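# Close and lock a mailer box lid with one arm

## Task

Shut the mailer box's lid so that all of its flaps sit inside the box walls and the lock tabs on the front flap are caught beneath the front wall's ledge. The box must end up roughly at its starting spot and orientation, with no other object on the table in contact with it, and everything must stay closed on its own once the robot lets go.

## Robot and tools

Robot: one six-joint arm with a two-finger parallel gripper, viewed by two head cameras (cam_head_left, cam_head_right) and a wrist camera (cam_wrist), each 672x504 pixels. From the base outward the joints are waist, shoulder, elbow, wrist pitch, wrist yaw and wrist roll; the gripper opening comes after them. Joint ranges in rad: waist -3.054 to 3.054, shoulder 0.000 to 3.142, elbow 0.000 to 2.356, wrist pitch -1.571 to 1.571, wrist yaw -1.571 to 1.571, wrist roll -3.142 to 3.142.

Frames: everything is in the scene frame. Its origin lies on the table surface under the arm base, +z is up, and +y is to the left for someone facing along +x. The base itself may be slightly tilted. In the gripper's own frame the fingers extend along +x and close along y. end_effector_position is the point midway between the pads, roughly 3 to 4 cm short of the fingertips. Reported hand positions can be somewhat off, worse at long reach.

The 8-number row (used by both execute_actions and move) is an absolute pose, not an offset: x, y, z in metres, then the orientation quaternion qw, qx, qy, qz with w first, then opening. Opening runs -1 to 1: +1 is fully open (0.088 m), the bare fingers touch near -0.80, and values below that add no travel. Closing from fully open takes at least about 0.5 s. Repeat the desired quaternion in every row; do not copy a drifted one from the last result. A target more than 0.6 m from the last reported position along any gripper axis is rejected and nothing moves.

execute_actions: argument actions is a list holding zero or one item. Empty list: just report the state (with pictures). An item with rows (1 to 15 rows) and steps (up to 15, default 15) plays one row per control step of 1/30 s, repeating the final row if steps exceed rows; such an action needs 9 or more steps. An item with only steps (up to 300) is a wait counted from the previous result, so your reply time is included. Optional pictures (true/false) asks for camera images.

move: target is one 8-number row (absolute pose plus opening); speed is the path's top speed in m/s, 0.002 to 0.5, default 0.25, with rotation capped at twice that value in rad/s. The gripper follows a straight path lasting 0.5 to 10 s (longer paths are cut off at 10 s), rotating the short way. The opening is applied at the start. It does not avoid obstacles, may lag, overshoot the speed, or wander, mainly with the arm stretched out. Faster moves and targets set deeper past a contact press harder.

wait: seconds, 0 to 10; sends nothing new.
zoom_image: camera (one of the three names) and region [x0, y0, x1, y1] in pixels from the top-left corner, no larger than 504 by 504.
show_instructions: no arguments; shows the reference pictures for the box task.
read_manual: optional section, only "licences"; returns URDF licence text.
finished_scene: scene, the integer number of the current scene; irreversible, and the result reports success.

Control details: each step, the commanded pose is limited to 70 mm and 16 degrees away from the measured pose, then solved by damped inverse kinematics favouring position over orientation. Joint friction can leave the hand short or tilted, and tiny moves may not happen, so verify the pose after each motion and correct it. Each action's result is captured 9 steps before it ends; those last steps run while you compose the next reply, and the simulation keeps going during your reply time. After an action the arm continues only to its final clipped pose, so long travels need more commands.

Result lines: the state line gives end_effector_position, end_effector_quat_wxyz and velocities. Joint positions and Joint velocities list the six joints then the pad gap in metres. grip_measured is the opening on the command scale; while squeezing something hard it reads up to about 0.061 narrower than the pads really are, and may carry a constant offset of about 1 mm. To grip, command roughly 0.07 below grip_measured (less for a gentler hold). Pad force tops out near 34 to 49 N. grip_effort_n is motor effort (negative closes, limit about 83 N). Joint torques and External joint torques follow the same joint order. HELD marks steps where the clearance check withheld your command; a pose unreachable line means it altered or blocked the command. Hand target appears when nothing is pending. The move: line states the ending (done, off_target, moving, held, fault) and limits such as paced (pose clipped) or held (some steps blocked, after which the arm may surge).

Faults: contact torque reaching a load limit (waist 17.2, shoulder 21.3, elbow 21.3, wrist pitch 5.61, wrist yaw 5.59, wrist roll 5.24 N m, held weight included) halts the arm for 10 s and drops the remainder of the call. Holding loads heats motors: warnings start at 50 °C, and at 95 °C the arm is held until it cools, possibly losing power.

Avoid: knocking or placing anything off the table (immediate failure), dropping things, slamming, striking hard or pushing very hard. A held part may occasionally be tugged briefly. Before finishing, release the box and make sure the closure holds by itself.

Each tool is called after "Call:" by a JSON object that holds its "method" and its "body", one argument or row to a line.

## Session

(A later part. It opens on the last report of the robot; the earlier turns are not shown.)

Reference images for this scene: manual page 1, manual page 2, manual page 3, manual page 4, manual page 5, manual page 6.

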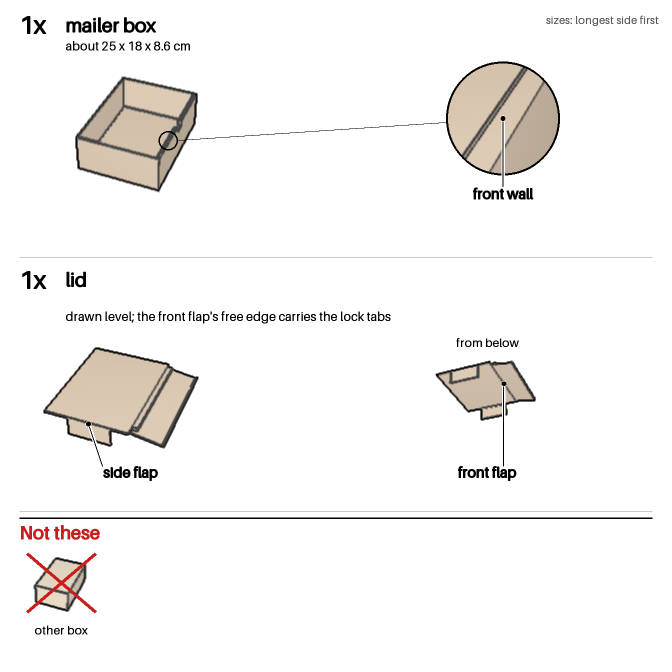

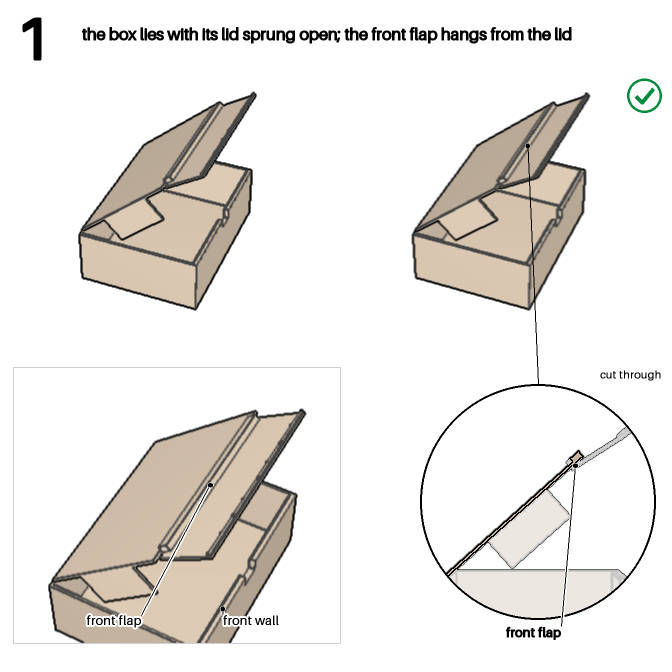

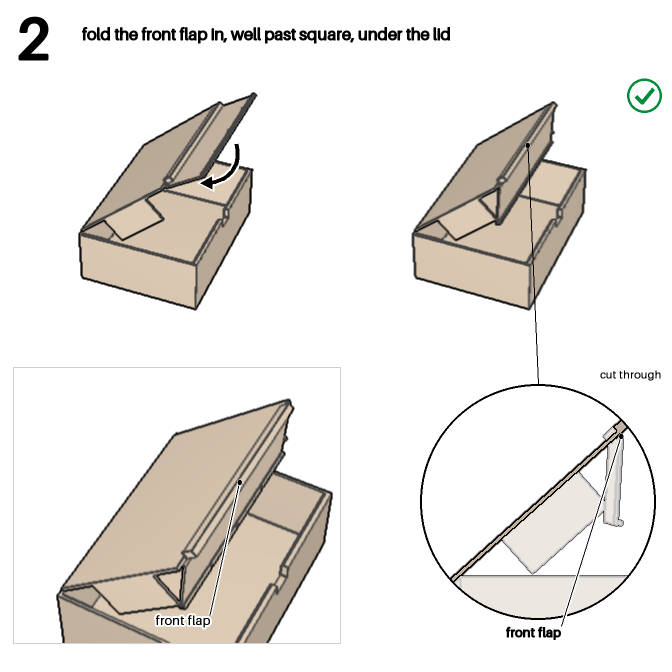

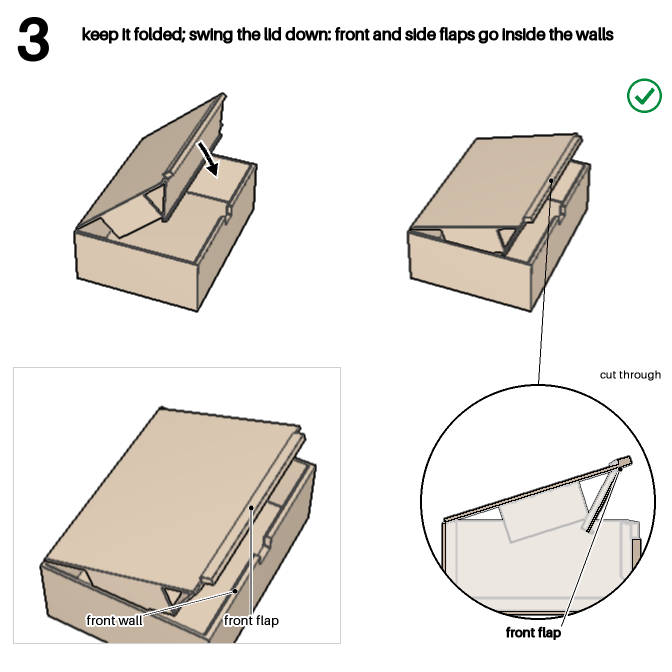

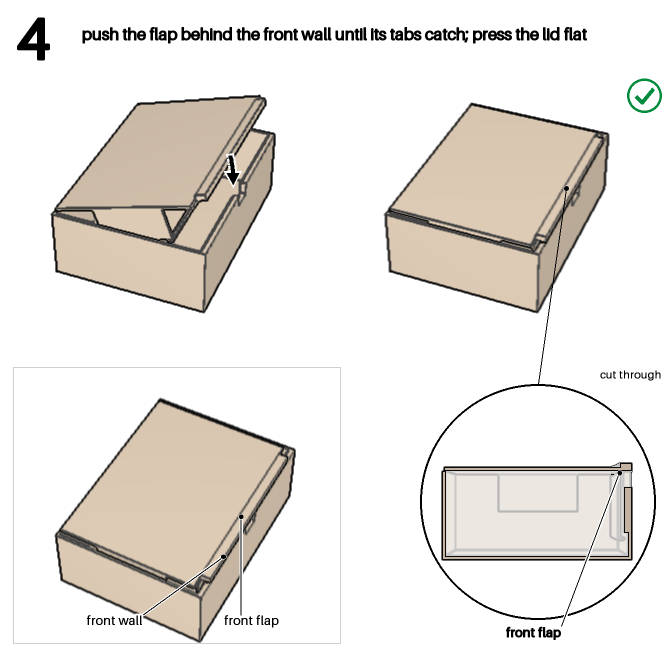

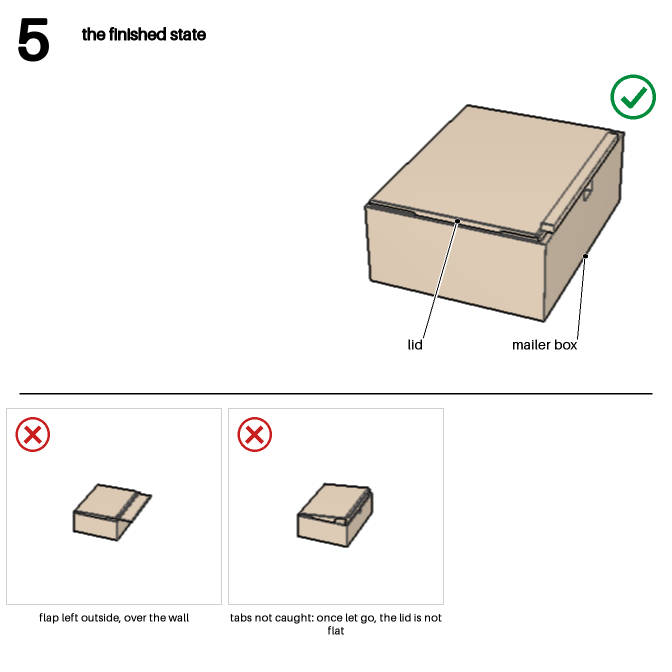

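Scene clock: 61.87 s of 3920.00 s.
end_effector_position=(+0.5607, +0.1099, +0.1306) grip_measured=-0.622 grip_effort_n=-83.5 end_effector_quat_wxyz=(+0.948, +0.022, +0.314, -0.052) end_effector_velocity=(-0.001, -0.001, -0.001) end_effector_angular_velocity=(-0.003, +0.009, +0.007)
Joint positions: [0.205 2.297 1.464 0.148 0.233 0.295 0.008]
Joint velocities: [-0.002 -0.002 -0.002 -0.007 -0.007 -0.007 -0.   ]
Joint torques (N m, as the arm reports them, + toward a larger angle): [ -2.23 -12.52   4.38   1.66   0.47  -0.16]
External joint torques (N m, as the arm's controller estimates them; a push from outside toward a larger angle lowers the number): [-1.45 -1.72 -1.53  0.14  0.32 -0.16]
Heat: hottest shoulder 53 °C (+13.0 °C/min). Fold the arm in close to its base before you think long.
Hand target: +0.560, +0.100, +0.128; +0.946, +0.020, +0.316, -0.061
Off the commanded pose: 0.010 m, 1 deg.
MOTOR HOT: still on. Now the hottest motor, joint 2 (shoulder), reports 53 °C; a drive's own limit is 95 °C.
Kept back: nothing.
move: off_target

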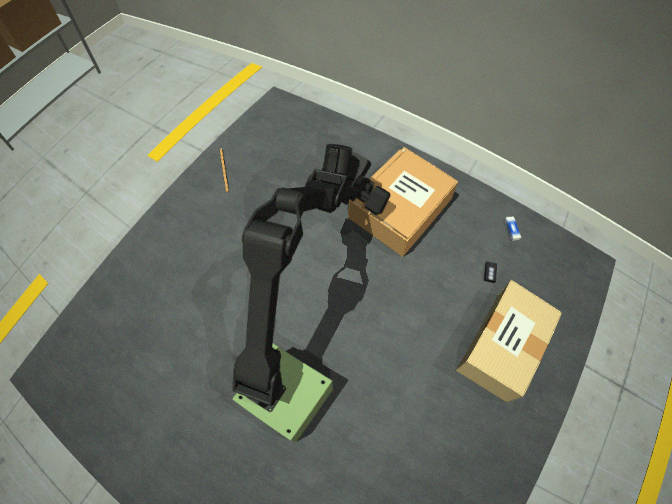

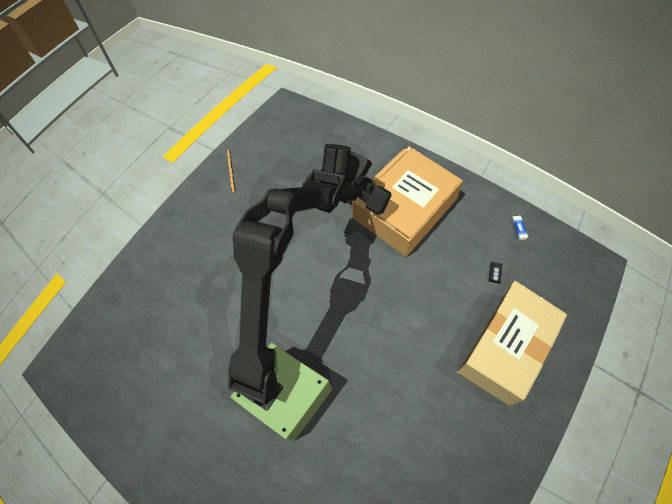

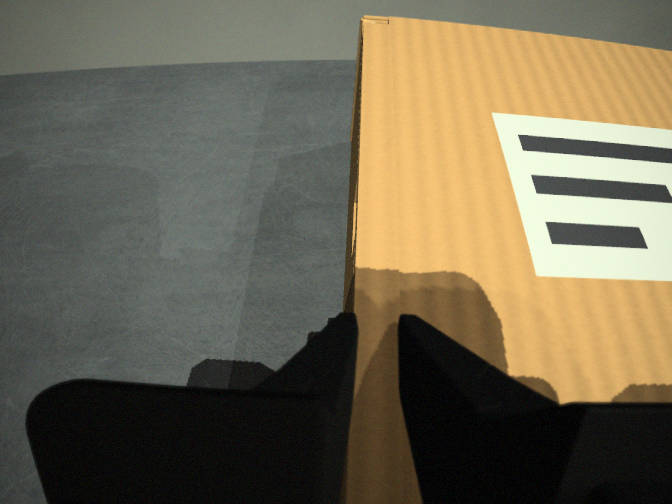

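Matches the reference. Release and retreat.

Call:
{"method": "execute_actions", "body": {
  "actions": [
    {"rows":[[0.56,0.109,0.131,0.948,0.022,0.314,-0.052,-0.2]],"steps":12}
  ]
}}

Call:
{"method": "move", "body": {
  "target": [0.54,0.11,0.17,0.948,0.022,0.314,-0.052,-0.2],
  "speed": 0.15
}}

Call:
{"method": "move", "body": {
  "target": [0.36,0.16,0.2,0.948,0.022,0.314,-0.052,-0.2],
  "speed": 0.3
}}

Call:
{"method": "zoom_image", "body": {
  "camera": "cam_head_left",
  "region": [320,100,500,270]
}}

Scene clock: 62.53 s of 3920.00 s.
end_effector_position=(+0.5609, +0.1096, +0.1308) grip_measured=-0.443 grip_effort_n=25.8 end_effector_quat_wxyz=(+0.948, +0.022, +0.314, -0.052) end_effector_velocity=(-0.000, -0.004, -0.001) end_effector_angular_velocity=(-0.018, +0.014, +0.026)
Joint positions: [0.205 2.297 1.464 0.15  0.233 0.295 0.017]
Joint velocities: [-0.012 -0.002 -0.002 -0.007 -0.022 -0.037  0.089]
Joint torques (N m, as the arm reports them, + toward a larger angle): [ -1.34 -12.8    5.03   1.63   0.25  -0.05]
External joint torques (N m, as the arm's controller estimates them; a push from outside toward a larger angle lowers the number): [-0.59 -2.06 -0.85  0.12  0.11 -0.06]
Heat: hottest shoulder 53 °C (+13.1 °C/min). Fold the arm in close to its base before you think long.
MOTOR HOT: still on. Now the hottest motor, joint 2 (shoulder), reports 53 °C; a drive's own limit is 95 °C.
Steps of this call (steps 1 to 17: nothing new was sent; steps 18 to 20: the first 3 steps of this action). Readings (end_effector_position):
18: (+0.5607, +0.1100, +0.1306)
19: (+0.5608, +0.1098, +0.1307)
20: the state above

Scene clock: 64.10 s of 3920.00 s.
end_effector_position=(+0.5420, +0.1088, +0.1644) grip_measured=-0.204 grip_effort_n=20.2 end_effector_quat_wxyz=(+0.947, +0.021, +0.317, -0.052) end_effector_velocity=(-0.001, +0.000, +0.002) end_effector_angular_velocity=(-0.011, +0.002, +0.001)
Joint positions: [0.207 2.17  1.404 0.074 0.235 0.295 0.029]
Joint velocities: [ 0.002 -0.007 -0.002 -0.007  0.007 -0.007 -0.   ]
Joint torques (N m, as the arm reports them, + toward a larger angle): [ -0.64 -13.89   5.47   1.36   0.23   0.13]
External joint torques (N m, as the arm's controller estimates them; a push from outside toward a larger angle lowers the number): [ 0.18 -3.65 -0.6  -0.15  0.07  0.12]
Heat: hottest shoulder 54 °C (+13.2 °C/min). Fold the arm in close to its base before you think long.
Hand target: +0.540, +0.110, +0.170; +0.948, +0.022, +0.314, -0.052
Off your previous action's commanded pose: 0.001 m, 0 deg at its last step (step 9 of this call).
Off the commanded pose: 0.006 m, 0 deg.
MOTOR HOT: still on. Now the hottest motor, joint 2 (shoulder), reports 54 °C; a drive's own limit is 95 °C.
Kept back: nothing.
move: done

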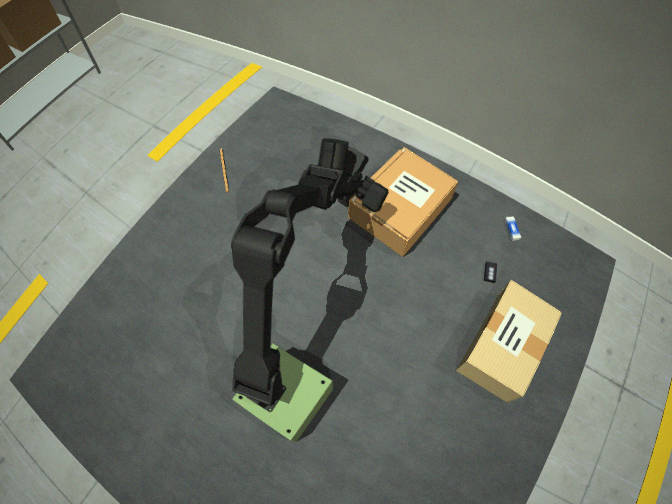

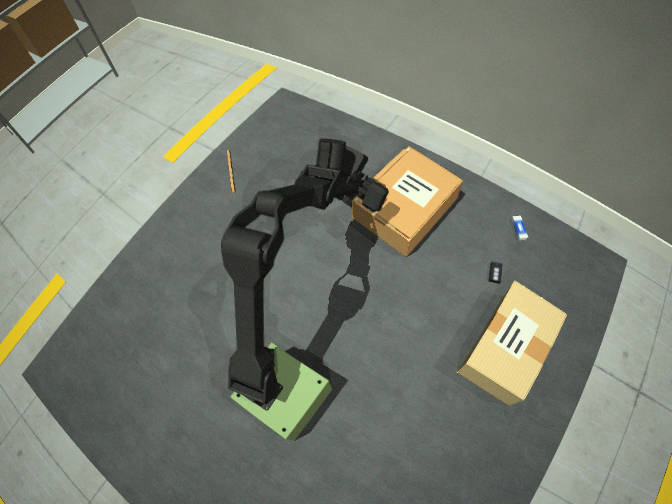

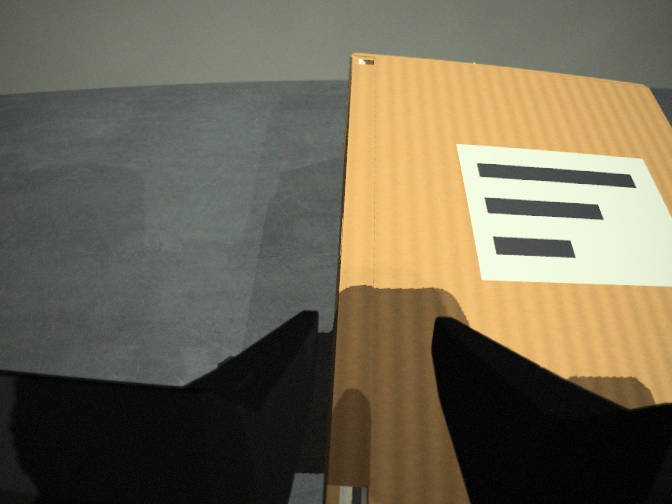

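Scene clock: 65.43 s of 3920.00 s.
end_effector_position=(+0.3625, +0.1605, +0.1986) grip_measured=-0.204 grip_effort_n=20.7 end_effector_quat_wxyz=(+0.947, +0.021, +0.316, -0.051) end_effector_velocity=(-0.003, -0.002, -0.001) end_effector_angular_velocity=(-0.002, +0.003, -0.008)
Joint positions: [0.527 1.595 0.823 0.004 0.473 0.519 0.029]
Joint velocities: [ 0.002 -0.007 -0.007 -0.007  0.007  0.007 -0.   ]
Joint torques (N m, as the arm reports them, + toward a larger angle): [ 0.23 -8.63  4.99  1.16  0.35  0.13]
External joint torques (N m, as the arm's controller estimates them; a push from outside toward a larger angle lowers the number): [ 0.79 -2.44 -0.83 -0.2   0.07  0.12]
Heat: hottest shoulder 54 °C (+13.1 °C/min). Fold the arm in close to its base before you think long.
Hand target: +0.360, +0.160, +0.200; +0.948, +0.022, +0.315, -0.052
Off the commanded pose: 0.003 m, 0 deg.
MOTOR HOT: still on. Now the hottest motor, joint 2 (shoulder), reports 54 °C; a drive's own limit is 95 °C.
Kept back: nothing.
move: done

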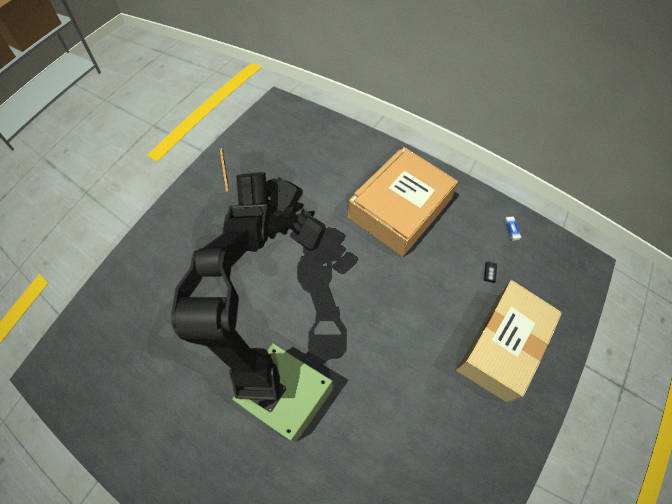

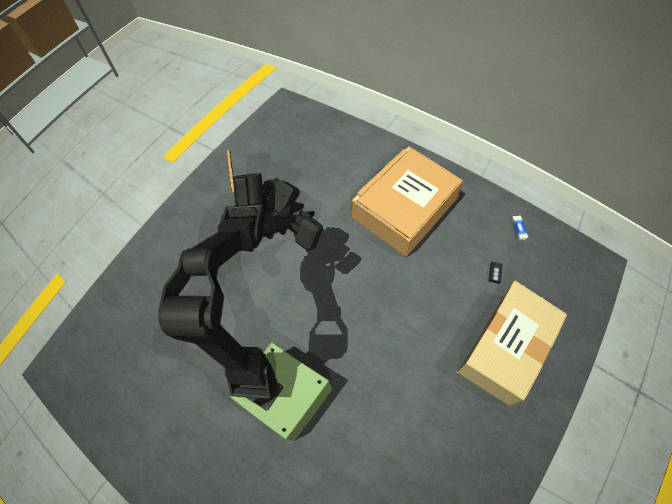

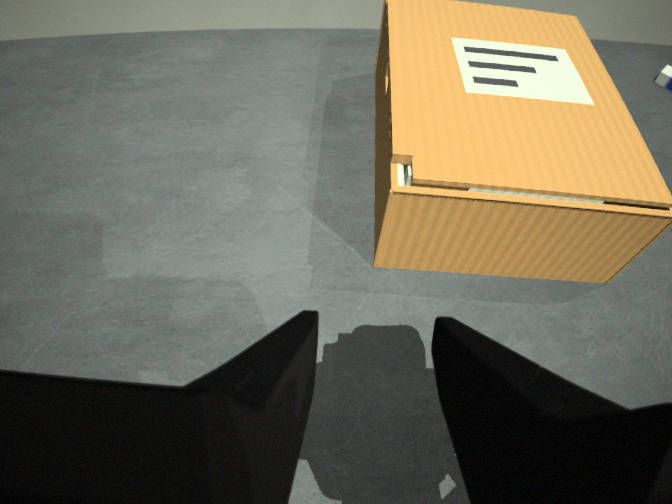

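Region (320, 100, 500, 270) of cam_head_left's 672x504 image, scaled by 2.800, with more detail than that image has.

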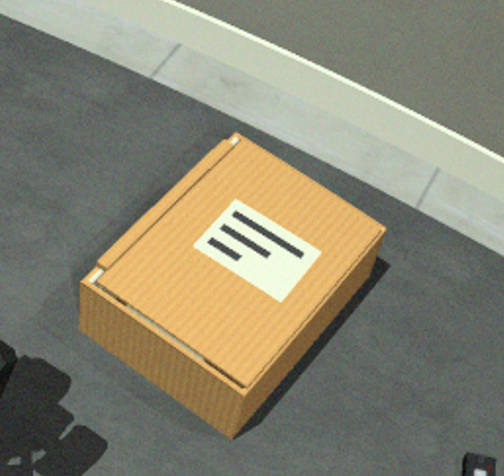

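Call:
{"method": "finished_scene", "body": {
  "scene": 2
}}

The scene is finished: the task was done.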